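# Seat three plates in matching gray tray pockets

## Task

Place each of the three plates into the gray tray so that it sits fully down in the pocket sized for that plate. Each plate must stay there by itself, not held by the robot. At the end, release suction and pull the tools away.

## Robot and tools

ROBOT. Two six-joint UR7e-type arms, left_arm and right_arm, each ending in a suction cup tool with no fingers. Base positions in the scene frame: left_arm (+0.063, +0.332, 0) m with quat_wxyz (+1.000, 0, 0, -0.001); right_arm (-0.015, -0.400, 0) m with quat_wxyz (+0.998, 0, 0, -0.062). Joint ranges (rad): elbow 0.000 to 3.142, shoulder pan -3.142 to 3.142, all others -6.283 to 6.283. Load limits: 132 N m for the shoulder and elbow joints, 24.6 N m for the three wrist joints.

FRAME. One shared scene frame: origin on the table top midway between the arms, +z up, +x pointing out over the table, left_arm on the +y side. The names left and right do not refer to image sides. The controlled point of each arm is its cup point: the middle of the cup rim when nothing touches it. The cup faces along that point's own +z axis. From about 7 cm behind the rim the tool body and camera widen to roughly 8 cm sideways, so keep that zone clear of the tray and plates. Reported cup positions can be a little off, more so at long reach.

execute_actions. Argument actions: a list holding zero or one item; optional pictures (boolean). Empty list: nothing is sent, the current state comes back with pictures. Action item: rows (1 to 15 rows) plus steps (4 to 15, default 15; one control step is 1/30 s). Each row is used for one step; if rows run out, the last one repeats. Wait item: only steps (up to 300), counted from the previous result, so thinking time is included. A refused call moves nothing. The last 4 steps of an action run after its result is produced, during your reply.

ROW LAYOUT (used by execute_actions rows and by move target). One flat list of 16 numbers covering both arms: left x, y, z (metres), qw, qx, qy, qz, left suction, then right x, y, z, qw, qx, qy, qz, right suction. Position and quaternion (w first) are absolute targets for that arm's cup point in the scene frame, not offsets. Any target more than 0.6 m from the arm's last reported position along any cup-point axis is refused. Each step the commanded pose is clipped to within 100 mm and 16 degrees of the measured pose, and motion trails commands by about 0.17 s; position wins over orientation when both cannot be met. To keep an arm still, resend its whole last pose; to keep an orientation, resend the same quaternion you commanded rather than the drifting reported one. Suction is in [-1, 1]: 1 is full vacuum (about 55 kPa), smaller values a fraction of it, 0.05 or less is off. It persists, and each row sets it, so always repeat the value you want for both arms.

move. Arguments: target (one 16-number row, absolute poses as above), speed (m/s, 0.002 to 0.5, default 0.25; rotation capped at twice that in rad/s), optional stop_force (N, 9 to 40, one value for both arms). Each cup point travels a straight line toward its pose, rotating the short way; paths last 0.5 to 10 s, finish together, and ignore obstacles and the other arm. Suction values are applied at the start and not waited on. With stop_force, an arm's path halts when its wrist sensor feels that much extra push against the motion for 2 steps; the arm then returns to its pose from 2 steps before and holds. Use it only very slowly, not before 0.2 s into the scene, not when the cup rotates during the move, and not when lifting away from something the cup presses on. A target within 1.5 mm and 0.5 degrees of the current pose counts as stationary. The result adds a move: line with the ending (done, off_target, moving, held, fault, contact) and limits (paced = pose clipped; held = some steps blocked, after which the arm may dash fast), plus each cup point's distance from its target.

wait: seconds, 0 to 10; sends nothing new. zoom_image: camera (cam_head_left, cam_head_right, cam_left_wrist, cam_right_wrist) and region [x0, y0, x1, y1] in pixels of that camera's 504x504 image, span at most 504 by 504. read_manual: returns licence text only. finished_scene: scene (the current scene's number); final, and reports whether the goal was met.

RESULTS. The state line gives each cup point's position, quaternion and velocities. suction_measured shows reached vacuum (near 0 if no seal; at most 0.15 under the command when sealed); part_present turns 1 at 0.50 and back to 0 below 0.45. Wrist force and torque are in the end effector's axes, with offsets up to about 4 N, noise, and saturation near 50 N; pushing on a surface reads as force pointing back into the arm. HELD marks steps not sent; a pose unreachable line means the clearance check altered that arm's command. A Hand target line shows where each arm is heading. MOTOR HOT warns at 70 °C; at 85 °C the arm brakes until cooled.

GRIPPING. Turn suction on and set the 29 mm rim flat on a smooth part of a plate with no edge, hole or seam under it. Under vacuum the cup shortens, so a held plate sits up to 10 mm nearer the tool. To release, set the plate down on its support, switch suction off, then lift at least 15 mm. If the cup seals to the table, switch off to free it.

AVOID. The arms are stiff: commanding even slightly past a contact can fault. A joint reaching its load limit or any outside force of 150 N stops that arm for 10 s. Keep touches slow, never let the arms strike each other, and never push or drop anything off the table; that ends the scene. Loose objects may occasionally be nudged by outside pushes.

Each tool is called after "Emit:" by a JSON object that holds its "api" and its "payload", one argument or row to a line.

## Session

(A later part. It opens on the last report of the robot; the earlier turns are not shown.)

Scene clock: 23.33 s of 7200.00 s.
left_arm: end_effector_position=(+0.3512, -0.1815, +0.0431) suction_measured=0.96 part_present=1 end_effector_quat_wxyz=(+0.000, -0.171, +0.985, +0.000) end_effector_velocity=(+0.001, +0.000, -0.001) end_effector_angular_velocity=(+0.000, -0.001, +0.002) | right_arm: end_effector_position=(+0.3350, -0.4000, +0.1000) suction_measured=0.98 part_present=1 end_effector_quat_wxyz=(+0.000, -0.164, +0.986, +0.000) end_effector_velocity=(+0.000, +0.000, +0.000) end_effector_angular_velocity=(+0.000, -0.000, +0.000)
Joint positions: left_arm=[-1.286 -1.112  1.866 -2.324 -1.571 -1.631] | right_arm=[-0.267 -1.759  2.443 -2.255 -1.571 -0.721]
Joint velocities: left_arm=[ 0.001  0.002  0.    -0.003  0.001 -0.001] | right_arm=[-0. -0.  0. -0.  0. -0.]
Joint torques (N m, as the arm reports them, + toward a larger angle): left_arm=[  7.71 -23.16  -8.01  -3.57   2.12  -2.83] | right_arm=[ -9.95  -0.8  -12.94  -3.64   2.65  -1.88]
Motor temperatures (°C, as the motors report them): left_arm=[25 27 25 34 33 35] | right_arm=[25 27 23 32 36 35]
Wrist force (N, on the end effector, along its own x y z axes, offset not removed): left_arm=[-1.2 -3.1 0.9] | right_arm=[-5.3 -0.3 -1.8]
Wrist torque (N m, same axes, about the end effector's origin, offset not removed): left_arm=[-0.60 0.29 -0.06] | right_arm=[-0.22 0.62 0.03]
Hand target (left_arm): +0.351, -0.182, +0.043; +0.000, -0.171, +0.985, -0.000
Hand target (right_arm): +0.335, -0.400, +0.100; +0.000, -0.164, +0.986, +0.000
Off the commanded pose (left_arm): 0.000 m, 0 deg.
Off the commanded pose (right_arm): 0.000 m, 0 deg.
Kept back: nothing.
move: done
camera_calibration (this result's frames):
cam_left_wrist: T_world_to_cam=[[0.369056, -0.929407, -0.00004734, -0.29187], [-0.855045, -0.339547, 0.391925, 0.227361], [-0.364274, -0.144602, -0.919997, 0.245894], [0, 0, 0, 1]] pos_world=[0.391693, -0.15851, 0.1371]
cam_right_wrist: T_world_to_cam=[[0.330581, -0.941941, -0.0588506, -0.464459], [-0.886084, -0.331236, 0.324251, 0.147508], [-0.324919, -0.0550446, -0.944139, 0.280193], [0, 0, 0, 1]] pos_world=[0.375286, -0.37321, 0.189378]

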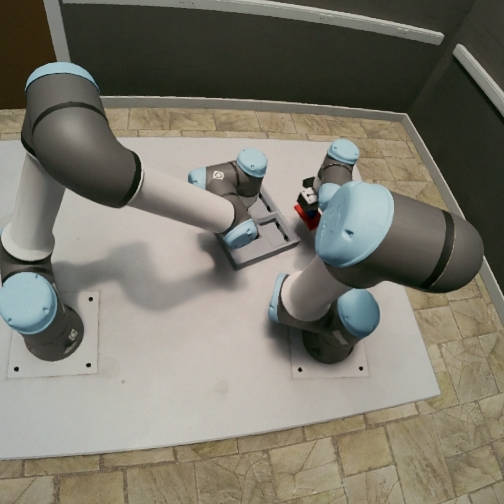

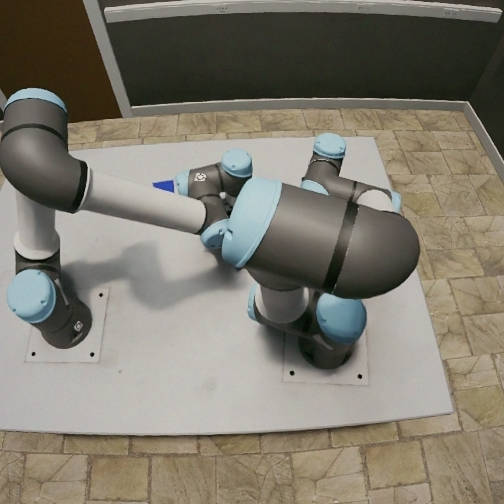

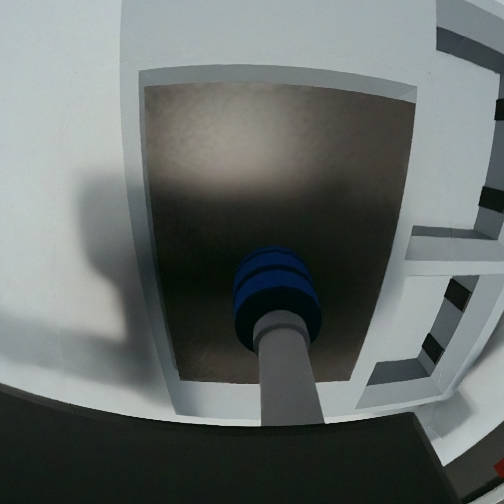

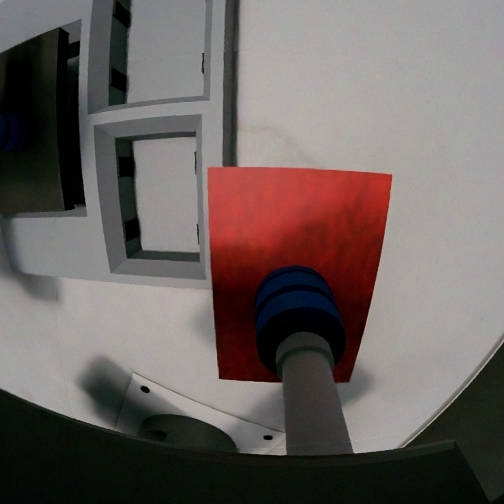

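Emit:
{"api": "move", "payload": {
  "target": [0.3512, -0.1815, 0.0, 0, -0.17107, 0.98526, 0, 1, 0.335, -0.40, 0.10, 0, -0.1642, 0.9864, 0, 1],
  "speed": 0.02,
  "stop_force": 20
}}

Scene clock: 25.90 s of 7200.00 s.
left_arm: end_effector_position=(+0.3512, -0.1815, +0.0037) suction_measured=0.96 part_present=1 end_effector_quat_wxyz=(-0.000, -0.171, +0.985, +0.000) end_effector_velocity=(-0.000, +0.001, +0.004) end_effector_angular_velocity=(+0.005, +0.001, -0.001) | right_arm: end_effector_position=(+0.3350, -0.4000, +0.1000) suction_measured=0.98 part_present=1 end_effector_quat_wxyz=(+0.000, -0.164, +0.986, +0.000) end_effector_velocity=(-0.000, -0.000, -0.000) end_effector_angular_velocity=(-0.001, +0.001, +0.000)
Joint positions: left_arm=[-1.285 -1.042  1.889 -2.417 -1.571 -1.632] | right_arm=[-0.267 -1.759  2.443 -2.255 -1.571 -0.721]
Joint velocities: left_arm=[-0.001 -0.008 -0.003  0.017  0.     0.   ] | right_arm=[-0.     0.001  0.    -0.    -0.002 -0.   ]
Joint torques (N m, as the arm reports them, + toward a larger angle): left_arm=[ -0.31 -31.14 -11.14   3.42   0.11  -2.95] | right_arm=[ -8.87  -0.68 -12.24  -3.42   2.4   -1.95]
Motor temperatures (°C, as the motors report them): left_arm=[25 27 25 34 33 35] | right_arm=[25 27 23 32 36 35]
Wrist force (N, on the end effector, along its own x y z axes, offset not removed): left_arm=[1.1 -8.0 -34.4] | right_arm=[-3.8 -3.1 -2.3]
Wrist torque (N m, same axes, about the end effector's origin, offset not removed): left_arm=[-0.28 0.26 -0.04] | right_arm=[-0.24 0.38 0.00]
Hand target (left_arm): +0.351, -0.182, +0.004; -0.000, -0.171, +0.985, +0.000
Hand target (right_arm): +0.335, -0.400, +0.100; +0.000, -0.164, +0.986, +0.000
Off the commanded pose (left_arm): 0.004 m, 0 deg.
Off the commanded pose (right_arm): 0.000 m, 0 deg.
Kept back: nothing.
move: contact (left_arm)
camera_calibration (this result's frames):
cam_left_wrist: T_world_to_cam=[[0.369182, -0.929357, -0.00018267, -0.291859], [-0.854957, -0.339704, 0.391981, 0.242791], [-0.364353, -0.144556, -0.919973, 0.209683], [0, 0, 0, 1]] pos_world=[0.391724, -0.158453, 0.09768]
cam_right_wrist: T_world_to_cam=[[0.330581, -0.941941, -0.0588505, -0.464459], [-0.886084, -0.331236, 0.324251, 0.147508], [-0.324919, -0.0550447, -0.944139, 0.280193], [0, 0, 0, 1]] pos_world=[0.375286, -0.37321, 0.189378]

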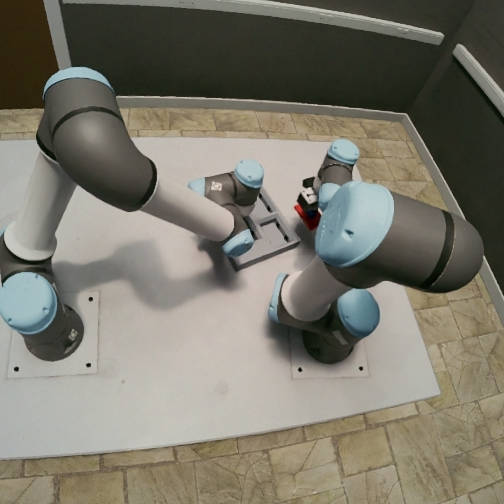

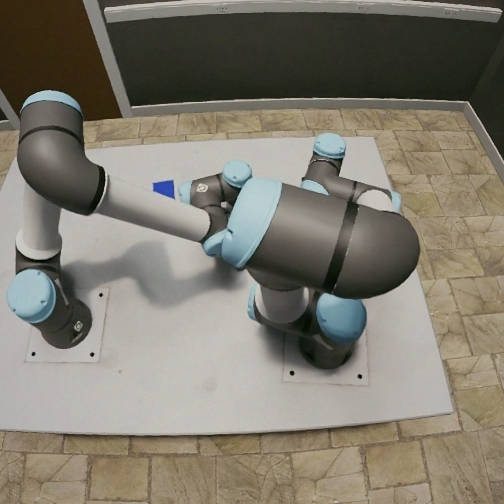

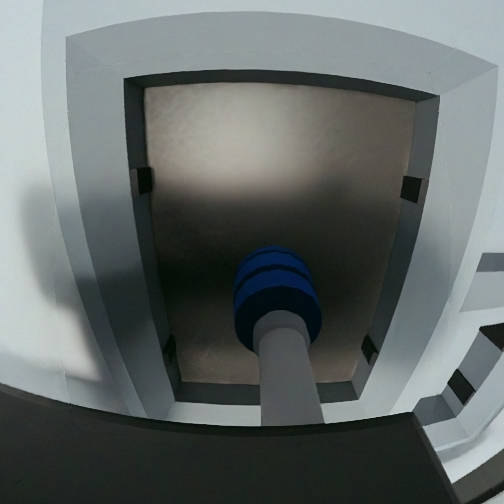

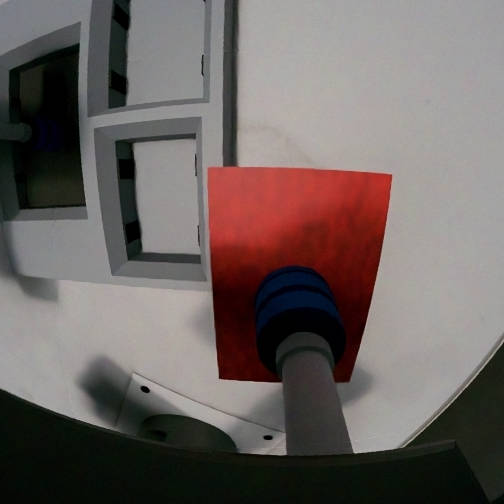

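Emit:
{"api": "execute_actions", "payload": {
  "actions": [
    {"rows": [[0.3512, -0.1815, 0.006, 0, -0.17107, 0.98526, 0, 0, 0.335, -0.40, 0.10, 0, -0.1642, 0.9864, 0, 1]], "steps": 15}
  ]
}}

Scene clock: 26.47 s of 7200.00 s.
left_arm: end_effector_position=(+0.3512, -0.1815, +0.0059) suction_measured=0.00 part_present=0 end_effector_quat_wxyz=(-0.000, -0.171, +0.985, +0.000) end_effector_velocity=(+0.000, +0.000, +0.000) end_effector_angular_velocity=(+0.000, +0.001, +0.001) | right_arm: end_effector_position=(+0.3350, -0.4000, +0.1000) suction_measured=0.99 part_present=1 end_effector_quat_wxyz=(+0.000, -0.164, +0.986, +0.000) end_effector_velocity=(-0.000, -0.000, -0.000) end_effector_angular_velocity=(+0.000, +0.001, -0.001)
Joint positions: left_arm=[-1.285 -1.046  1.888 -2.412 -1.571 -1.632] | right_arm=[-0.267 -1.759  2.443 -2.255 -1.571 -0.721]
Joint velocities: left_arm=[ 0.001 -0.001 -0.     0.001 -0.001 -0.   ] | right_arm=[-0.     0.001 -0.     0.    -0.     0.001]
Joint torques (N m, as the arm reports them, + toward a larger angle): left_arm=[ -1.32 -44.24 -24.15   0.31   1.4   -2.64] | right_arm=[ -7.71  -1.01 -12.78  -3.37   2.41  -1.84]
Motor temperatures (°C, as the motors report them): left_arm=[25 27 25 34 33 35] | right_arm=[25 27 23 32 36 35]
Wrist force (N, on the end effector, along its own x y z axes, offset not removed): left_arm=[-2.9 -3.3 -9.6] | right_arm=[-0.2 -4.2 -3.8]
Wrist torque (N m, same axes, about the end effector's origin, offset not removed): left_arm=[-0.53 0.40 -0.01] | right_arm=[-0.39 -0.14 0.19]
Steps of this call (steps 1 to 6: nothing new was sent; steps 7 to 17: the first 11 steps of this action). Readings (end_effector_position | what the end effector reports):
7: left_arm (+0.3512, -0.1814, +0.0040) | right_arm (+0.3350, -0.4000, +0.1000) | left_arm suction_measured=0.09 part_present=0 | right_arm suction_measured=0.98 part_present=1
8: left_arm (+0.3512, -0.1814, +0.0043) | right_arm (+0.3350, -0.4000, +0.1000) | left_arm suction_measured=0.00 part_present=0 | right_arm suction_measured=0.98 part_present=1
10: left_arm (+0.3512, -0.1813, +0.0050) | right_arm (+0.3350, -0.4000, +0.1000) | left_arm suction_measured=0.00 part_present=0 | right_arm suction_measured=0.99 part_present=1
14: left_arm (+0.3512, -0.1814, +0.0057) | right_arm (+0.3350, -0.4000, +0.1000) | left_arm suction_measured=0.00 part_present=0 | right_arm suction_measured=1.00 part_present=1
17: the state above

Emit:
{"api": "move", "payload": {
  "target": [0.3512, -0.1815, 0.08, 0, -0.17107, 0.98526, 0, 0, 0.335, -0.40, 0.10, 0, -0.1642, 0.9864, 0, 1],
  "speed": 0.2
}}

Emit:
{"api": "move", "payload": {
  "target": [0.527, 0.081, 0.06, 0, -0.05669, 0.99839, 0, 0, 0.335, -0.40, 0.10, 0, -0.1642, 0.9864, 0, 1],
  "speed": 0.3
}}

Emit:
{"api": "zoom_image", "payload": {
  "camera": "cam_right_wrist",
  "region": [80, 100, 410, 400]
}}

Scene clock: 27.60 s of 7200.00 s.
left_arm: end_effector_position=(+0.3512, -0.1814, +0.0799) suction_measured=0.00 part_present=0 end_effector_quat_wxyz=(+0.000, -0.171, +0.985, +0.000) end_effector_velocity=(-0.001, -0.000, +0.001) end_effector_angular_velocity=(-0.000, +0.002, +0.001) | right_arm: end_effector_position=(+0.3350, -0.4000, +0.1000) suction_measured=0.98 part_present=1 end_effector_quat_wxyz=(+0.000, -0.164, +0.986, +0.000) end_effector_velocity=(-0.000, +0.000, -0.001) end_effector_angular_velocity=(+0.001, +0.001, -0.001)
Joint positions: left_arm=[-1.285 -1.171  1.836 -2.236 -1.571 -1.631] | right_arm=[-0.267 -1.759  2.443 -2.255 -1.571 -0.721]
Joint velocities: left_arm=[-0.    -0.002 -0.002  0.004 -0.002 -0.001] | right_arm=[ 0.     0.002 -0.     0.     0.001  0.001]
Joint torques (N m, as the arm reports them, + toward a larger angle): left_arm=[ -0.07 -46.86 -30.76  -0.59   0.6   -2.89] | right_arm=[ -8.47  -0.4  -13.1   -3.52   2.55  -1.78]
Motor temperatures (°C, as the motors report them): left_arm=[25 27 25 34 33 35] | right_arm=[25 27 23 32 36 35]
Wrist force (N, on the end effector, along its own x y z axes, offset not removed): left_arm=[0.0 -0.4 -0.7] | right_arm=[-2.4 -2.5 -3.5]
Wrist torque (N m, same axes, about the end effector's origin, offset not removed): left_arm=[-0.20 0.06 -0.09] | right_arm=[-0.33 0.14 -0.08]
Hand target (left_arm): +0.351, -0.181, +0.080; +0.000, -0.171, +0.985, -0.000
Hand target (right_arm): +0.335, -0.400, +0.100; +0.000, -0.164, +0.986, +0.000
Off your previous action's commanded pose (left_arm): 0.000 m, 0 deg at its last step (step 4 of this call).
Off your previous action's commanded pose (right_arm): 0.000 m, 0 deg at its last step (step 4 of this call).
Off the commanded pose (left_arm): 0.000 m, 0 deg.
Off the commanded pose (right_arm): 0.000 m, 0 deg.
Kept back: nothing.
move: done
camera_calibration (this result's frames):
cam_left_wrist: T_world_to_cam=[[0.369104, -0.929388, -0.0000569305, -0.291759], [-0.855039, -0.3396, 0.391893, 0.213024], [-0.36424, -0.144601, -0.920011, 0.279818], [0, 0, 0, 1]] pos_world=[0.391755, -0.158352, 0.173937]
cam_right_wrist: T_world_to_cam=[[0.330581, -0.941941, -0.0588507, -0.464459], [-0.886084, -0.331236, 0.324251, 0.147508], [-0.324919, -0.0550445, -0.944139, 0.280193], [0, 0, 0, 1]] pos_world=[0.375286, -0.37321, 0.189377]

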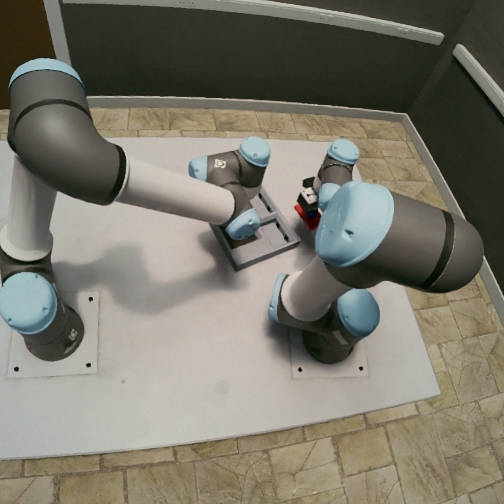

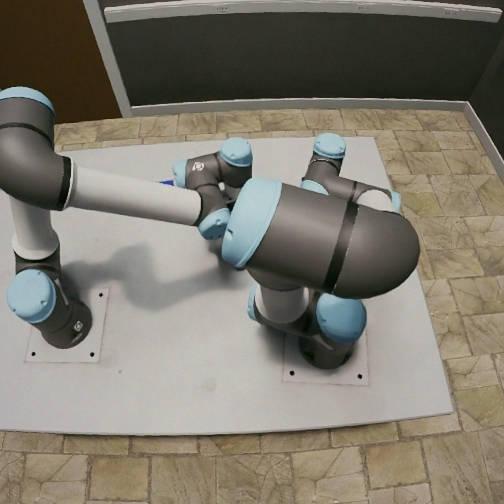

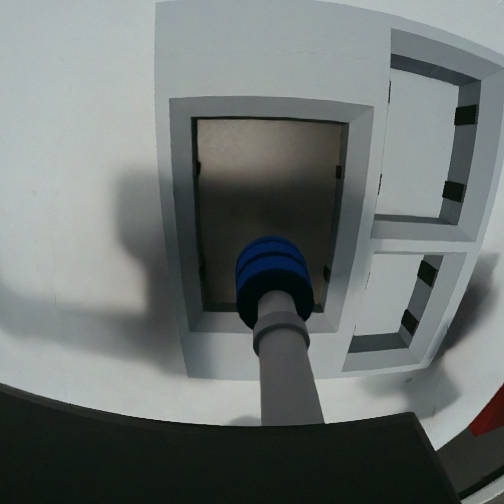

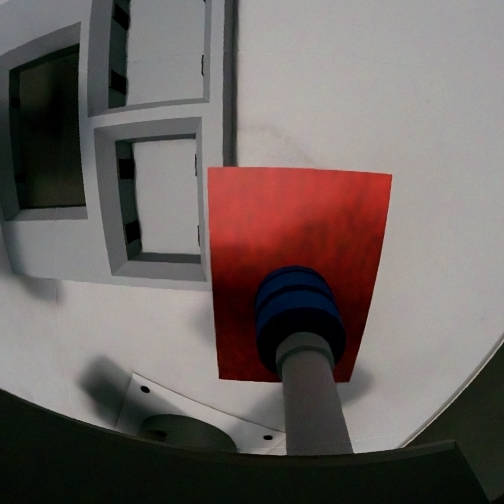

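Scene clock: 29.23 s of 7200.00 s.
left_arm: end_effector_position=(+0.5272, +0.0812, +0.0600) suction_measured=0.00 part_present=0 end_effector_quat_wxyz=(+0.001, -0.057, +0.998, +0.000) end_effector_velocity=(+0.001, +0.001, -0.000) end_effector_angular_velocity=(-0.000, +0.001, -0.001) | right_arm: end_effector_position=(+0.3350, -0.4000, +0.1000) suction_measured=0.99 part_present=1 end_effector_quat_wxyz=(+0.000, -0.164, +0.986, +0.000) end_effector_velocity=(+0.000, +0.000, +0.000) end_effector_angular_velocity=(+0.001, -0.001, +0.000)
Joint positions: left_arm=[-0.75  -1.258  2.034 -2.348 -1.569 -0.865] | right_arm=[-0.267 -1.759  2.443 -2.255 -1.571 -0.721]
Joint velocities: left_arm=[ 0.003  0.001 -0.001  0.001 -0.001  0.004] | right_arm=[ 0.    -0.001 -0.     0.     0.001 -0.   ]
Joint torques (N m, as the arm reports them, + toward a larger angle): left_arm=[  9.97 -18.04 -27.36  -0.9   -1.79   2.74] | right_arm=[ -7.64  -1.07 -12.75  -3.39   2.3   -1.64]
Motor temperatures (°C, as the motors report them): left_arm=[25 27 25 34 33 35] | right_arm=[25 27 23 32 36 35]
Wrist force (N, on the end effector, along its own x y z axes, offset not removed): left_arm=[0.1 -2.6 -0.6] | right_arm=[2.2 -4.3 -0.1]
Wrist torque (N m, same axes, about the end effector's origin, offset not removed): left_arm=[-0.50 0.07 -0.17] | right_arm=[-0.58 -0.43 0.24]
Hand target (left_arm): +0.527, +0.081, +0.060; +0.001, -0.057, +0.998, +0.000
Hand target (right_arm): +0.335, -0.400, +0.100; +0.000, -0.164, +0.986, +0.000
Off the commanded pose (left_arm): 0.000 m, 0 deg.
Off the commanded pose (right_arm): 0.000 m, 0 deg.
Kept back: nothing.
move: done
camera_calibration (this result's frames):
cam_left_wrist: T_world_to_cam=[[0.147249, -0.989099, -0.000201838, 0.00910416], [-0.910596, -0.135642, 0.390404, 0.47324], [-0.386176, -0.0573029, -0.920643, 0.368007], [0, 0, 0, 1]] pos_world=[0.571706, 0.094284, 0.15405]
cam_right_wrist: T_world_to_cam=[[0.330581, -0.941941, -0.0588506, -0.464459], [-0.886084, -0.331236, 0.324251, 0.147508], [-0.324919, -0.0550446, -0.944139, 0.280193], [0, 0, 0, 1]] pos_world=[0.375286, -0.37321, 0.189377]

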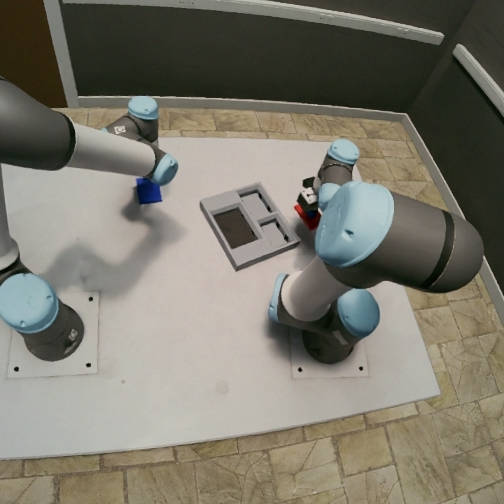

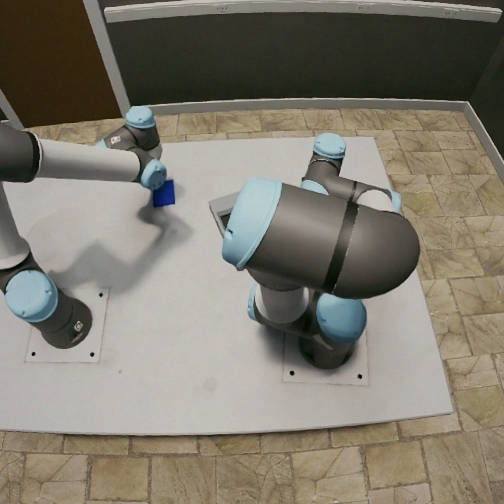

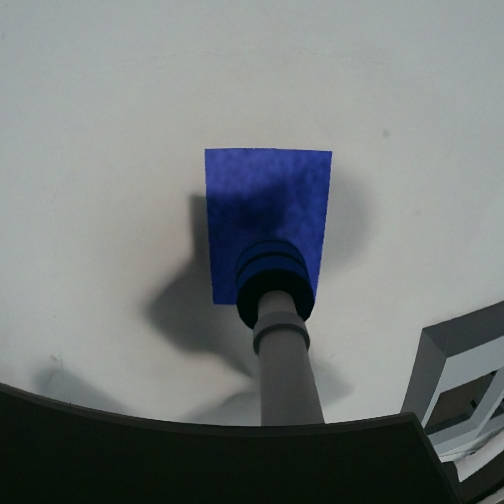

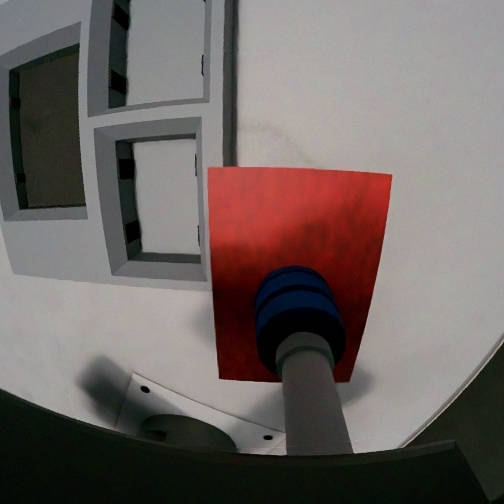

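Region (80, 100, 410, 400) of cam_right_wrist's 504x504 image, scaled by 1.527, with more detail than that image has; it fills the top 458 rows of this view, and the rest is white.

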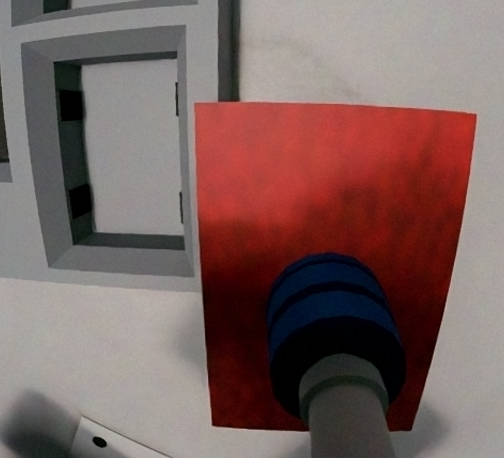

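Emit:
{"api": "move", "payload": {
  "target": [0.523, 0.0804, 0.025, 0, -0.06279, 0.99803, 0, 0, 0.328, -0.3073, 0.05, 0, -0.15902, 0.98728, 0, 1],
  "speed": 0.15
}}

Scene clock: 31.87 s of 7200.00 s.
left_arm: end_effector_position=(+0.5230, +0.0804, +0.0250) suction_measured=0.00 part_present=0 end_effector_quat_wxyz=(-0.000, -0.063, +0.998, -0.000) end_effector_velocity=(-0.000, +0.000, -0.001) end_effector_angular_velocity=(-0.000, +0.001, +0.001) | right_arm: end_effector_position=(+0.3280, -0.3074, +0.0501) suction_measured=0.98 part_present=1 end_effector_quat_wxyz=(+0.000, -0.159, +0.987, +0.000) end_effector_velocity=(+0.001, +0.001, -0.001) end_effector_angular_velocity=(-0.001, -0.000, +0.001)
Joint positions: left_arm=[-0.756 -1.195  2.069 -2.445 -1.571 -0.883] | right_arm=[ 0.002 -1.61   2.501 -2.462 -1.571 -0.441]
Joint velocities: left_arm=[ 0.     0.002  0.    -0.001 -0.001 -0.001] | right_arm=[ 0.004  0.006 -0.001 -0.004 -0.001  0.003]
Joint torques (N m, as the arm reports them, + toward a larger angle): left_arm=[ -8.52 -18.07  -4.69  -3.37  -1.9   -2.98] | right_arm=[  8.51  -4.52 -24.59  -3.68  -3.27   1.86]
Motor temperatures (°C, as the motors report them): left_arm=[25 27 25 34 33 35] | right_arm=[25 27 23 32 36 35]
Wrist force (N, on the end effector, along its own x y z axes, offset not removed): left_arm=[-0.4 0.1 -1.0] | right_arm=[0.1 -5.5 -2.8]
Wrist torque (N m, same axes, about the end effector's origin, offset not removed): left_arm=[0.01 0.20 -0.08] | right_arm=[-0.76 0.10 0.00]
Hand target (left_arm): +0.523, +0.080, +0.025; -0.000, -0.063, +0.998, -0.000
Hand target (right_arm): +0.328, -0.307, +0.050; +0.000, -0.159, +0.987, -0.000
Off the commanded pose (left_arm): 0.000 m, 0 deg.
Off the commanded pose (right_arm): 0.000 m, 0 deg.
Kept back: nothing.
move: done
camera_calibration (this result's frames):
cam_left_wrist: T_world_to_cam=[[0.159239, -0.98724, -0.0000333125, 0.00248865], [-0.908244, -0.146511, 0.391954, 0.482633], [-0.386958, -0.0623842, -0.919985, 0.334992], [0, 0, 0, 1]] pos_world=[0.56758, 0.094066, 0.119017]
cam_right_wrist: T_world_to_cam=[[0.320726, -0.945338, -0.0589091, -0.375636], [-0.8896, -0.322001, 0.323925, 0.192156], [-0.325187, -0.0514854, -0.944247, 0.237055], [0, 0, 0, 1]] pos_world=[0.368505, -0.281024, 0.139466]

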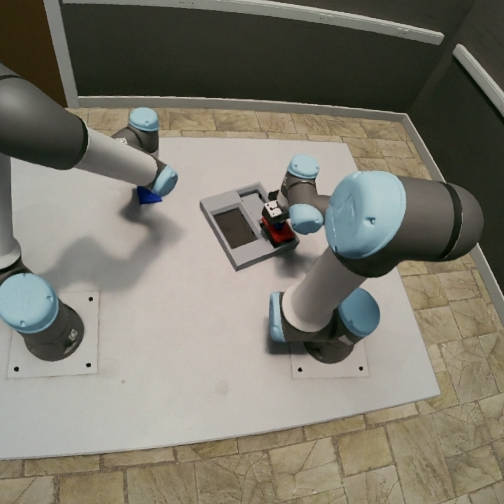

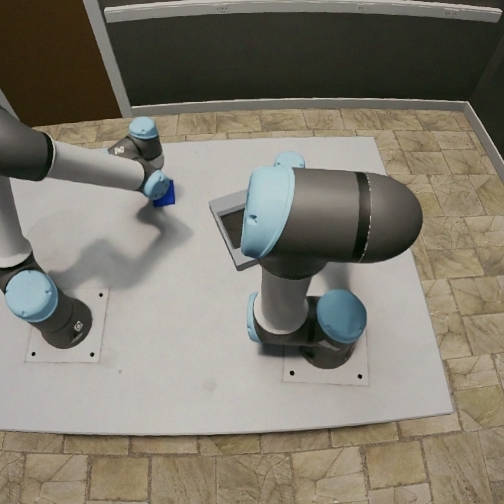

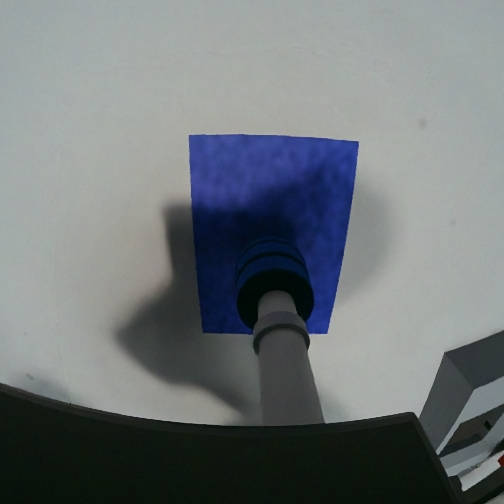

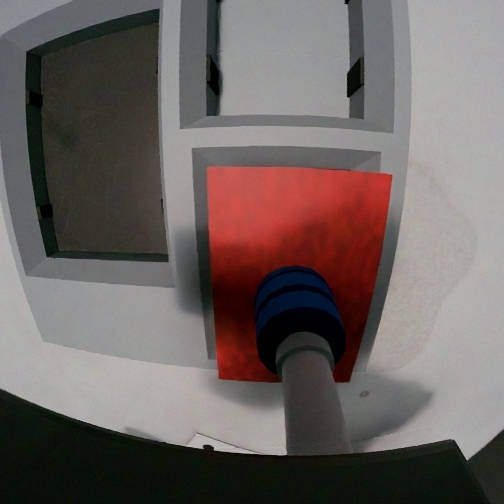

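Emit:
{"api": "zoom_image", "payload": {
  "camera": "cam_right_wrist",
  "region": [160, 110, 420, 400]
}}

Region (160, 110, 420, 400) of cam_right_wrist's 504x504 image, scaled by 1.738, with more detail than that image has; it fills the left 452 columns of this view, and the rest is white.

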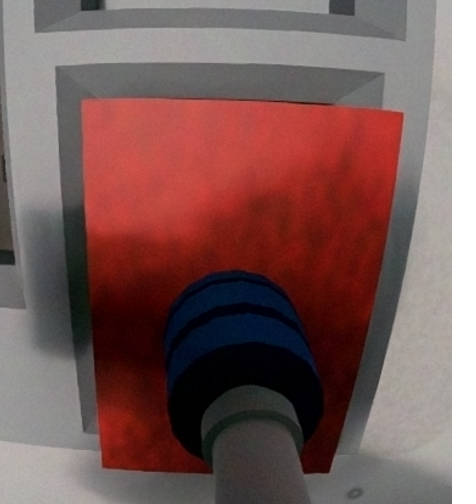

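Emit:
{"api": "move", "payload": {
  "target": [0.523, 0.0804, 0.003, 0, -0.06279, 0.99803, 0, 1, 0.328, -0.3044, 0.044, 0, -0.16333, 0.98657, 0, 1],
  "speed": 0.03
}}

Scene clock: 33.90 s of 7200.00 s.
left_arm: end_effector_position=(+0.5230, +0.0804, +0.0031) suction_measured=0.74 part_present=1 end_effector_quat_wxyz=(-0.000, -0.063, +0.998, -0.000) end_effector_velocity=(-0.000, -0.000, -0.002) end_effector_angular_velocity=(+0.002, +0.000, -0.001) | right_arm: end_effector_position=(+0.3280, -0.3044, +0.0440) suction_measured=0.98 part_present=1 end_effector_quat_wxyz=(+0.000, -0.163, +0.987, +0.000) end_effector_velocity=(+0.000, -0.000, +0.000) end_effector_angular_velocity=(-0.001, -0.001, +0.001)
Joint positions: left_arm=[-0.756 -1.149  2.082 -2.504 -1.571 -0.884] | right_arm=[ 0.011 -1.589  2.506 -2.488 -1.571 -0.441]
Joint velocities: left_arm=[-0.001  0.004  0.    -0.003  0.001 -0.   ] | right_arm=[ 0.    -0.     0.    -0.001 -0.001 -0.001]
Joint torques (N m, as the arm reports them, + toward a larger angle): left_arm=[ -8.32 -18.99  -3.97  -3.88  -1.08  -2.48] | right_arm=[ 9.45 -5.04 -9.71 -3.32 -3.09  1.79]
Motor temperatures (°C, as the motors report them): left_arm=[25 27 25 34 33 35] | right_arm=[25 27 23 32 36 35]
Wrist force (N, on the end effector, along its own x y z axes, offset not removed): left_arm=[-3.7 0.4 0.0] | right_arm=[-2.4 -4.9 1.5]
Wrist torque (N m, same axes, about the end effector's origin, offset not removed): left_arm=[-0.15 0.57 0.07] | right_arm=[-0.59 0.15 0.00]
Hand target (left_arm): +0.523, +0.080, +0.003; -0.000, -0.063, +0.998, +0.000
Hand target (right_arm): +0.328, -0.304, +0.044; +0.000, -0.163, +0.987, +0.000
Off the commanded pose (left_arm): 0.000 m, 0 deg.
Off the commanded pose (right_arm): 0.000 m, 0 deg.
Kept back: nothing.
move: done
camera_calibration (this result's frames):
cam_left_wrist: T_world_to_cam=[[0.159246, -0.987239, -0.0000429366, 0.00249879], [-0.908239, -0.14652, 0.391962, 0.491213], [-0.386966, -0.0623795, -0.919982, 0.314802], [0, 0, 0, 1]] pos_world=[0.567558, 0.0940767, 0.0970753]
cam_right_wrist: T_world_to_cam=[[0.328886, -0.942534, -0.0588507, -0.375022], [-0.886682, -0.329642, 0.324241, 0.191798], [-0.325008, -0.0544563, -0.944142, 0.23054], [0, 0, 0, 1]] pos_world=[0.36833, -0.277693, 0.133403]

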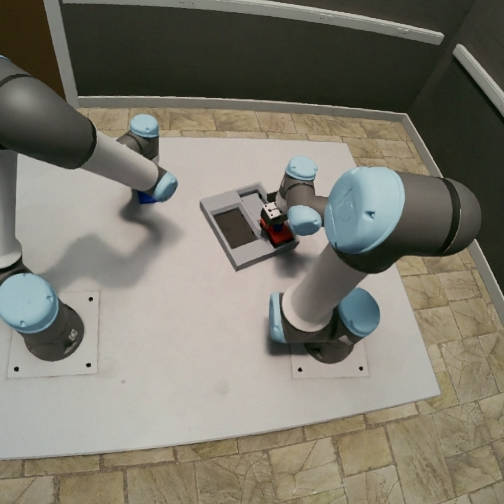

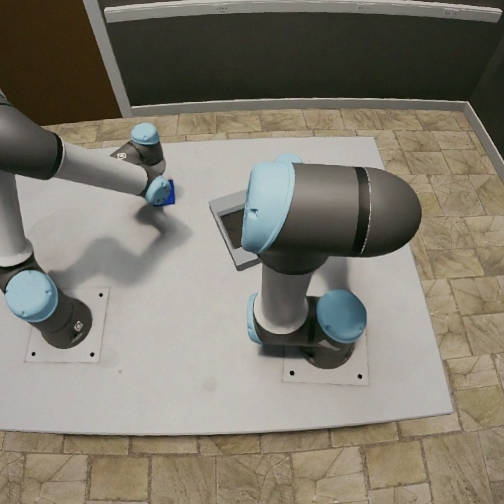

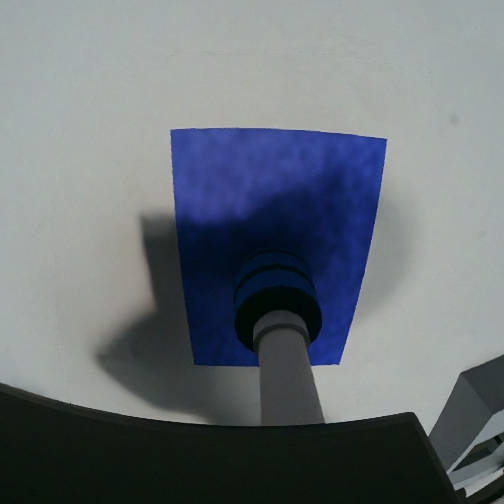

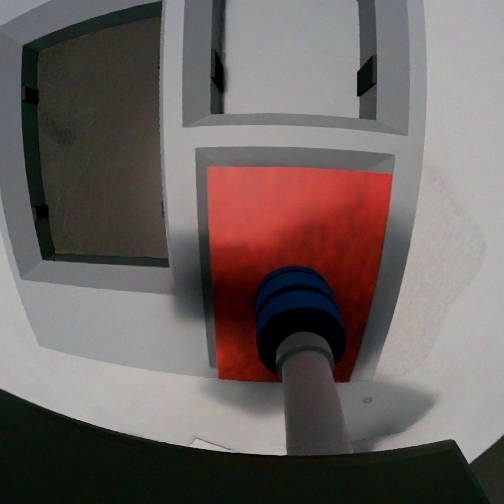

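Emit:
{"api": "move", "payload": {
  "target": [0.523, 0.0804, 0.045, 0, -0.06279, 0.99803, 0, 1, 0.328, -0.3044, 0.0, 0, -0.16333, 0.98657, 0, 1],
  "speed": 0.02,
  "stop_force": 20
}}

Scene clock: 46.50 s of 7200.00 s.
left_arm: end_effector_position=(+0.5230, +0.0804, +0.0450) suction_measured=0.96 part_present=1 end_effector_quat_wxyz=(+0.000, -0.063, +0.998, -0.000) end_effector_velocity=(-0.000, +0.000, -0.000) end_effector_angular_velocity=(+0.001, +0.001, +0.000) | right_arm: end_effector_position=(+0.3297, -0.3046, +0.0029) suction_measured=0.98 part_present=1 end_effector_quat_wxyz=(+0.004, -0.163, +0.987, -0.001) end_effector_velocity=(-0.000, -0.000, -0.001) end_effector_angular_velocity=(-0.001, +0.002, +0.001)
Joint positions: left_arm=[-0.756 -1.235  2.055 -2.391 -1.571 -0.883] | right_arm=[ 0.011 -1.444  2.546 -2.68  -1.571 -0.441]
Joint velocities: left_arm=[ 0.     0.001 -0.     0.001  0.    -0.   ] | right_arm=[ 0.     0.002 -0.     0.    -0.001 -0.001]
Joint torques (N m, as the arm reports them, + toward a larger angle): left_arm=[  7.69 -41.07 -28.43  -0.84   2.08   2.8 ] | right_arm=[ -0.45 -16.78 -13.11  -1.8   -0.33  -0.08]
Motor temperatures (°C, as the motors report them): left_arm=[25 27 25 34 33 35] | right_arm=[25 27 23 32 36 35]
Wrist force (N, on the end effector, along its own x y z axes, offset not removed): left_arm=[-2.9 -1.1 0.2] | right_arm=[12.7 0.0 -40.9]
Wrist torque (N m, same axes, about the end effector's origin, offset not removed): left_arm=[-0.30 0.42 -0.08] | right_arm=[-0.57 -0.28 0.18]
Hand target (left_arm): +0.523, +0.080, +0.045; +0.000, -0.063, +0.998, -0.000
Hand target (right_arm): +0.330, -0.305, +0.003; +0.004, -0.163, +0.987, -0.001
Off the commanded pose (left_arm): 0.000 m, 0 deg.
Off the commanded pose (right_arm): 0.003 m, 0 deg.
FORCE FAULT: contact force on the right arm reached its limit, and that arm stopped for 10 seconds. The contact can be on any part of that arm, not only on its tool. That arm's remaining commands of this call were not run. That arm holds still and accepts commands again. Move the arm away from the contact; if what it grips holds it there, let go first. Pushing or pulling that hard again can fault the arm again.
Kept back: nothing.
move: fault (right_arm; stop_force had ended the path)
camera_calibration (this result's frames):
cam_left_wrist: T_world_to_cam=[[0.159246, -0.987239, -0.0000486213, 0.00257338], [-0.908246, -0.146524, 0.391943, 0.47473], [-0.386948, -0.0623713, -0.91999, 0.353385], [0, 0, 0, 1]] pos_world=[0.567504, 0.0941409, 0.139043]
cam_right_wrist: T_world_to_cam=[[0.329359, -0.942571, -0.0555104, -0.378367], [-0.889114, -0.329394, 0.317768, 0.2075], [-0.317804, -0.0553049, -0.946542, 0.189625], [0, 0, 0, 1]] pos_world=[0.369374, -0.277802, 0.0925478]

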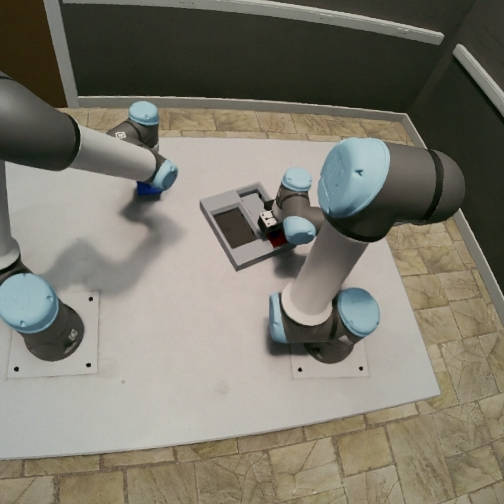

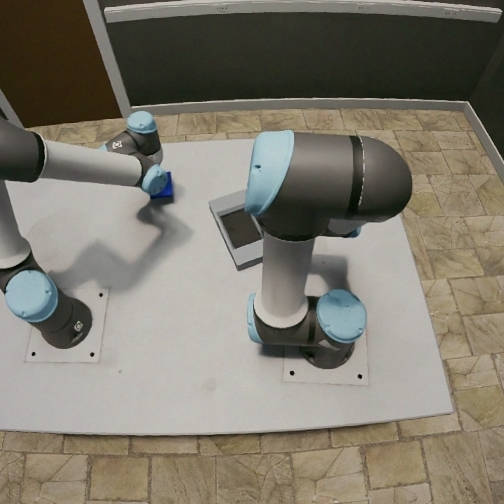

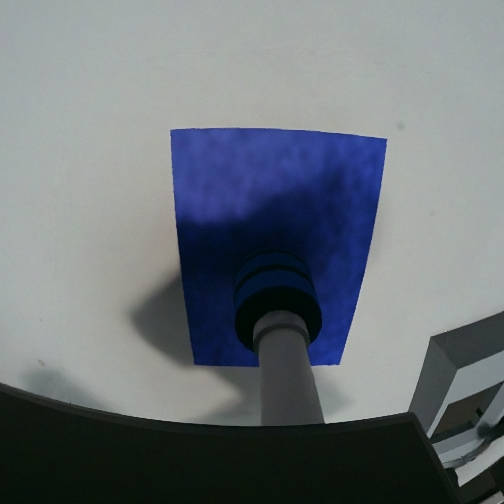

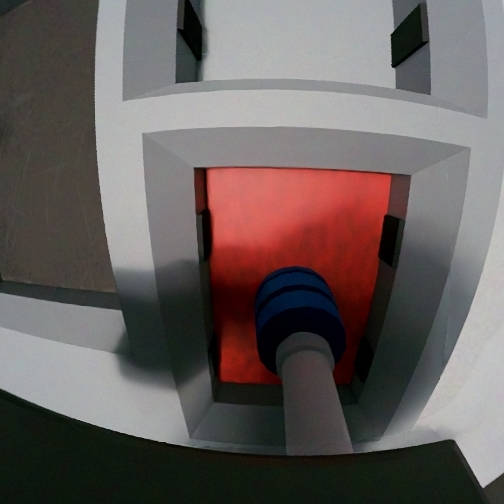

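Emit:
{"api": "move", "payload": {
  "target": [0.515, 0.03, 0.09, 0, -0.1, 0.995, 0, 1, 0.328, -0.3044, 0.09, 0, -0.16333, 0.98657, 0, 0],
  "speed": 0.2
}}

Scene clock: 47.70 s of 7200.00 s.
left_arm: end_effector_position=(+0.5149, +0.0301, +0.0900) suction_measured=0.96 part_present=1 end_effector_quat_wxyz=(-0.000, -0.100, +0.995, -0.000) end_effector_velocity=(+0.000, -0.000, +0.001) end_effector_angular_velocity=(+0.001, -0.002, -0.000) | right_arm: end_effector_position=(+0.3281, -0.3044, +0.0898) suction_measured=0.00 part_present=0 end_effector_quat_wxyz=(+0.000, -0.163, +0.987, -0.000) end_effector_velocity=(-0.000, -0.000, +0.001) end_effector_angular_velocity=(+0.000, +0.002, +0.000)
Joint positions: left_arm=[-0.835 -1.277  1.959 -2.253 -1.571 -1.037] | right_arm=[ 0.012 -1.717  2.445 -2.299 -1.571 -0.441]
Joint velocities: left_arm=[-0.001 -0.001 -0.002  0.002  0.002 -0.001] | right_arm=[-0.001 -0.003 -0.003  0.008  0.    -0.001]
Joint torques (N m, as the arm reports them, + toward a larger angle): left_arm=[ -8.22 -41.52 -30.11  -0.78   2.14  -3.22] | right_arm=[-10.14 -20.54 -26.02  -0.37   1.97  -2.01]
Motor temperatures (°C, as the motors report them): left_arm=[25 27 25 34 33 35] | right_arm=[25 27 23 32 36 35]
Wrist force (N, on the end effector, along its own x y z axes, offset not removed): left_arm=[-1.1 -2.8 -0.4] | right_arm=[1.1 -3.4 -4.7]
Wrist torque (N m, same axes, about the end effector's origin, offset not removed): left_arm=[-0.50 0.22 -0.01] | right_arm=[-0.21 -0.21 -0.02]
Hand target (left_arm): +0.515, +0.030, +0.090; -0.000, -0.100, +0.995, -0.000
Hand target (right_arm): +0.328, -0.304, +0.090; -0.000, -0.163, +0.987, -0.000
Off the commanded pose (left_arm): 0.000 m, 0 deg.
Off the commanded pose (right_arm): 0.000 m, 0 deg.
Kept back: nothing.
move: done
camera_calibration (this result's frames):
cam_left_wrist: T_world_to_cam=[[0.232402, -0.97262, 0.0000245687, -0.0840039], [-0.894711, -0.213776, 0.392164, 0.437467], [-0.381422, -0.0911616, -0.919895, 0.386526], [0, 0, 0, 1]] pos_world=[0.558358, 0.0470523, 0.184006]
cam_right_wrist: T_world_to_cam=[[0.328965, -0.942525, -0.0585458, -0.372427], [-0.886674, -0.329615, 0.324289, 0.176992], [-0.324948, -0.0547688, -0.944145, 0.273697], [0, 0, 0, 1]] pos_world=[0.368387, -0.277693, 0.179209]

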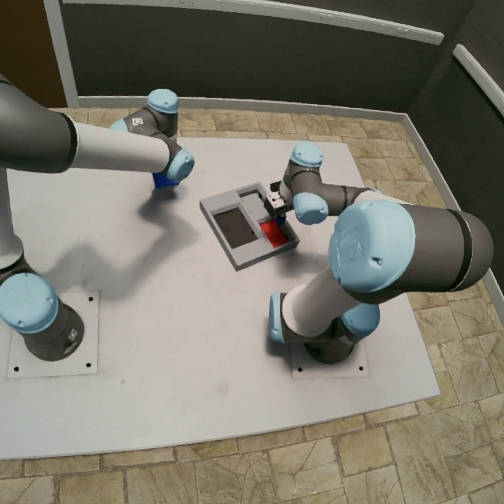

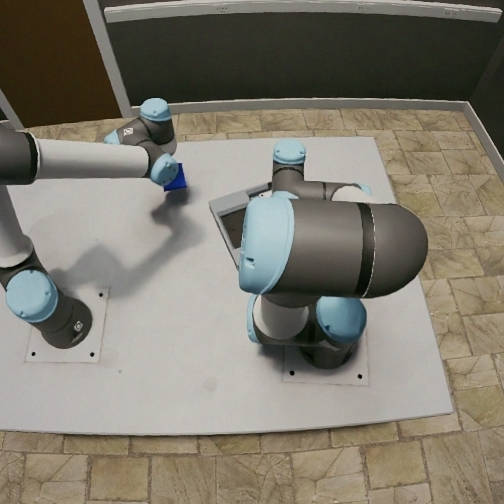

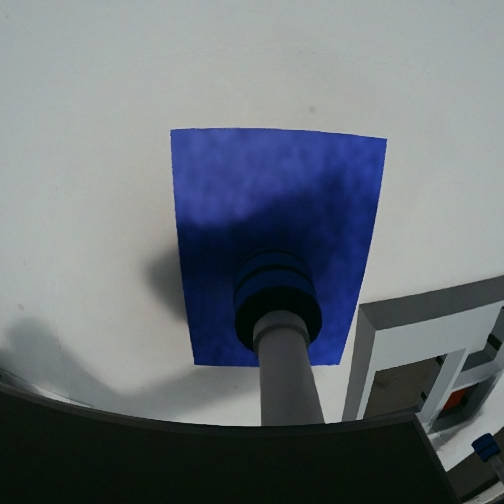

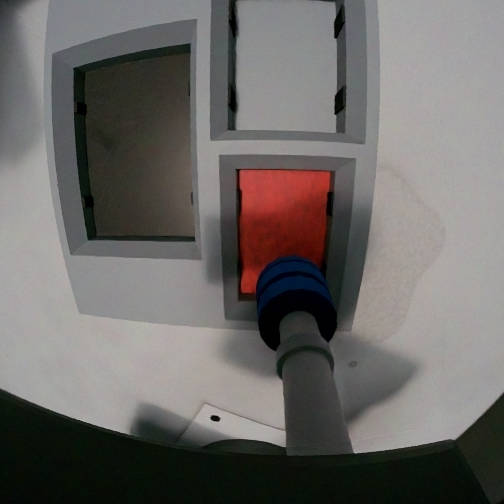

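Emit:
{"api": "move", "payload": {
  "target": [0.445, -0.263, 0.055, 0, -0.17107, 0.98526, 0, 1, 0.25, -0.58, 0.20, 0, -0.16333, 0.98657, 0, 0],
  "speed": 0.25
}}

Emit:
{"api": "zoom_image", "payload": {
  "camera": "cam_left_wrist",
  "region": [130, 90, 430, 390]
}}

Scene clock: 49.77 s of 7200.00 s.
left_arm: end_effector_position=(+0.4450, -0.2630, +0.0552) suction_measured=0.96 part_present=1 end_effector_quat_wxyz=(-0.000, -0.171, +0.985, -0.000) end_effector_velocity=(-0.000, -0.002, -0.000) end_effector_angular_velocity=(-0.000, +0.002, +0.000) | right_arm: end_effector_position=(+0.2499, -0.5799, +0.2000) suction_measured=0.00 part_present=0 end_effector_quat_wxyz=(-0.001, -0.163, +0.987, +0.000) end_effector_velocity=(-0.000, -0.001, +0.001) end_effector_angular_velocity=(+0.000, -0.001, -0.000)
Joint positions: left_arm=[-1.187 -0.903  1.465 -2.133 -1.572 -1.533] | right_arm=[-0.9   -2.016  2.311 -1.865 -1.572 -1.353]
Joint velocities: left_arm=[-0.001  0.003 -0.005  0.003 -0.002 -0.001] | right_arm=[-0.003  0.001 -0.002  0.001  0.001 -0.003]
Joint torques (N m, as the arm reports them, + toward a larger angle): left_arm=[ -8.29 -31.86 -32.02  -1.11   1.51  -3.05] | right_arm=[ -8.69   8.09 -32.71   0.17   2.74  -2.22]
Motor temperatures (°C, as the motors report them): left_arm=[25 27 25 34 33 35] | right_arm=[25 27 23 32 36 35]
Wrist force (N, on the end effector, along its own x y z axes, offset not removed): left_arm=[1.3 -0.9 -1.8] | right_arm=[-1.9 1.4 -0.1]
Wrist torque (N m, same axes, about the end effector's origin, offset not removed): left_arm=[-0.25 -0.25 0.05] | right_arm=[0.30 0.15 -0.01]
Hand target (left_arm): +0.445, -0.263, +0.055; -0.001, -0.171, +0.985, -0.000
Hand target (right_arm): +0.250, -0.580, +0.200; -0.001, -0.163, +0.987, +0.000
Off the commanded pose (left_arm): 0.000 m, 0 deg.
Off the commanded pose (right_arm): 0.000 m, 0 deg.
Kept back: nothing.
move: done
camera_calibration (this result's frames):
cam_left_wrist: T_world_to_cam=[[0.369136, -0.929375, -0.0000753491, -0.402257], [-0.854635, -0.339482, 0.392875, 0.274953], [-0.365154, -0.14496, -0.919592, 0.279671], [0, 0, 0, 1]] pos_world=[0.485595, -0.239965, 0.149131]
cam_right_wrist: T_world_to_cam=[[0.328806, -0.942531, -0.0593452, -0.599699], [-0.886286, -0.329667, 0.325296, -0.0191878], [-0.326166, -0.0543626, -0.943748, 0.337636], [0, 0, 0, 1]] pos_world=[0.290304, -0.553206, 0.289296]

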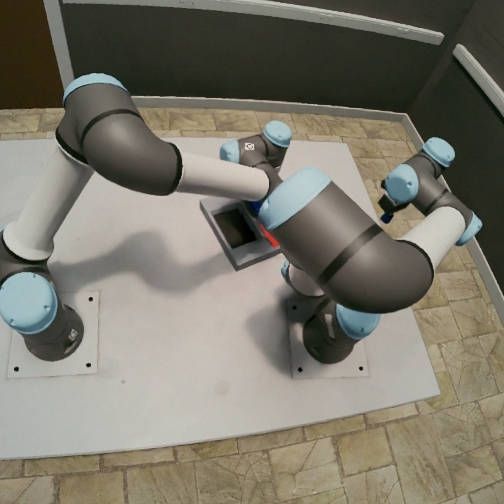

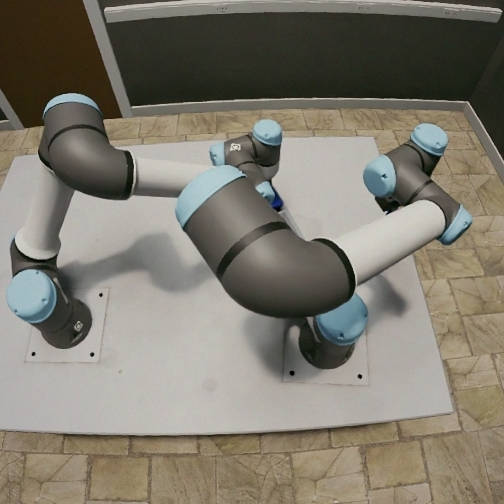

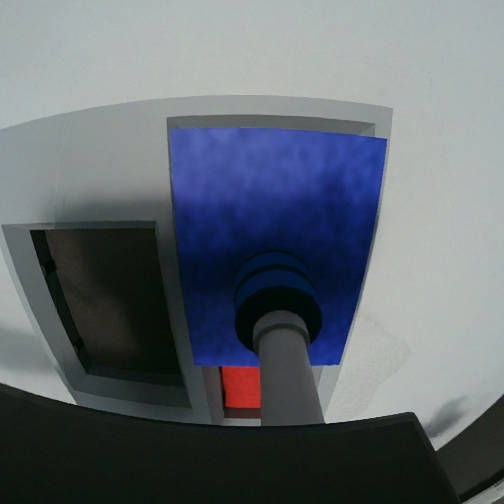

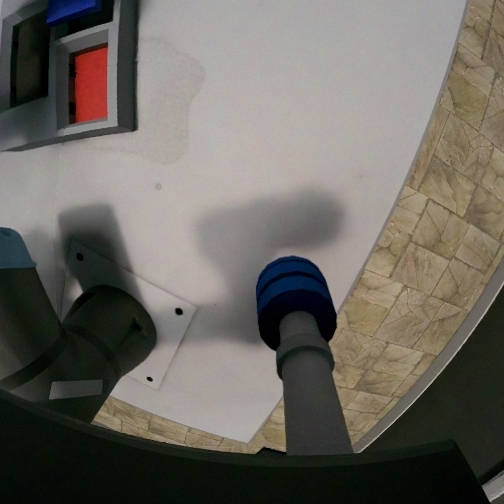

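Region (130, 90, 430, 390) of cam_left_wrist's 504x504 image, scaled by 1.680, with more detail than that image has.

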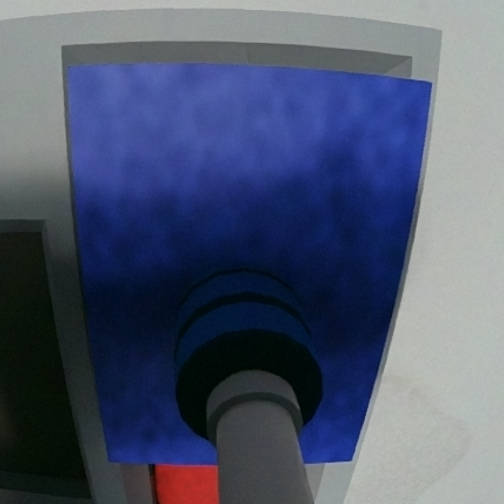

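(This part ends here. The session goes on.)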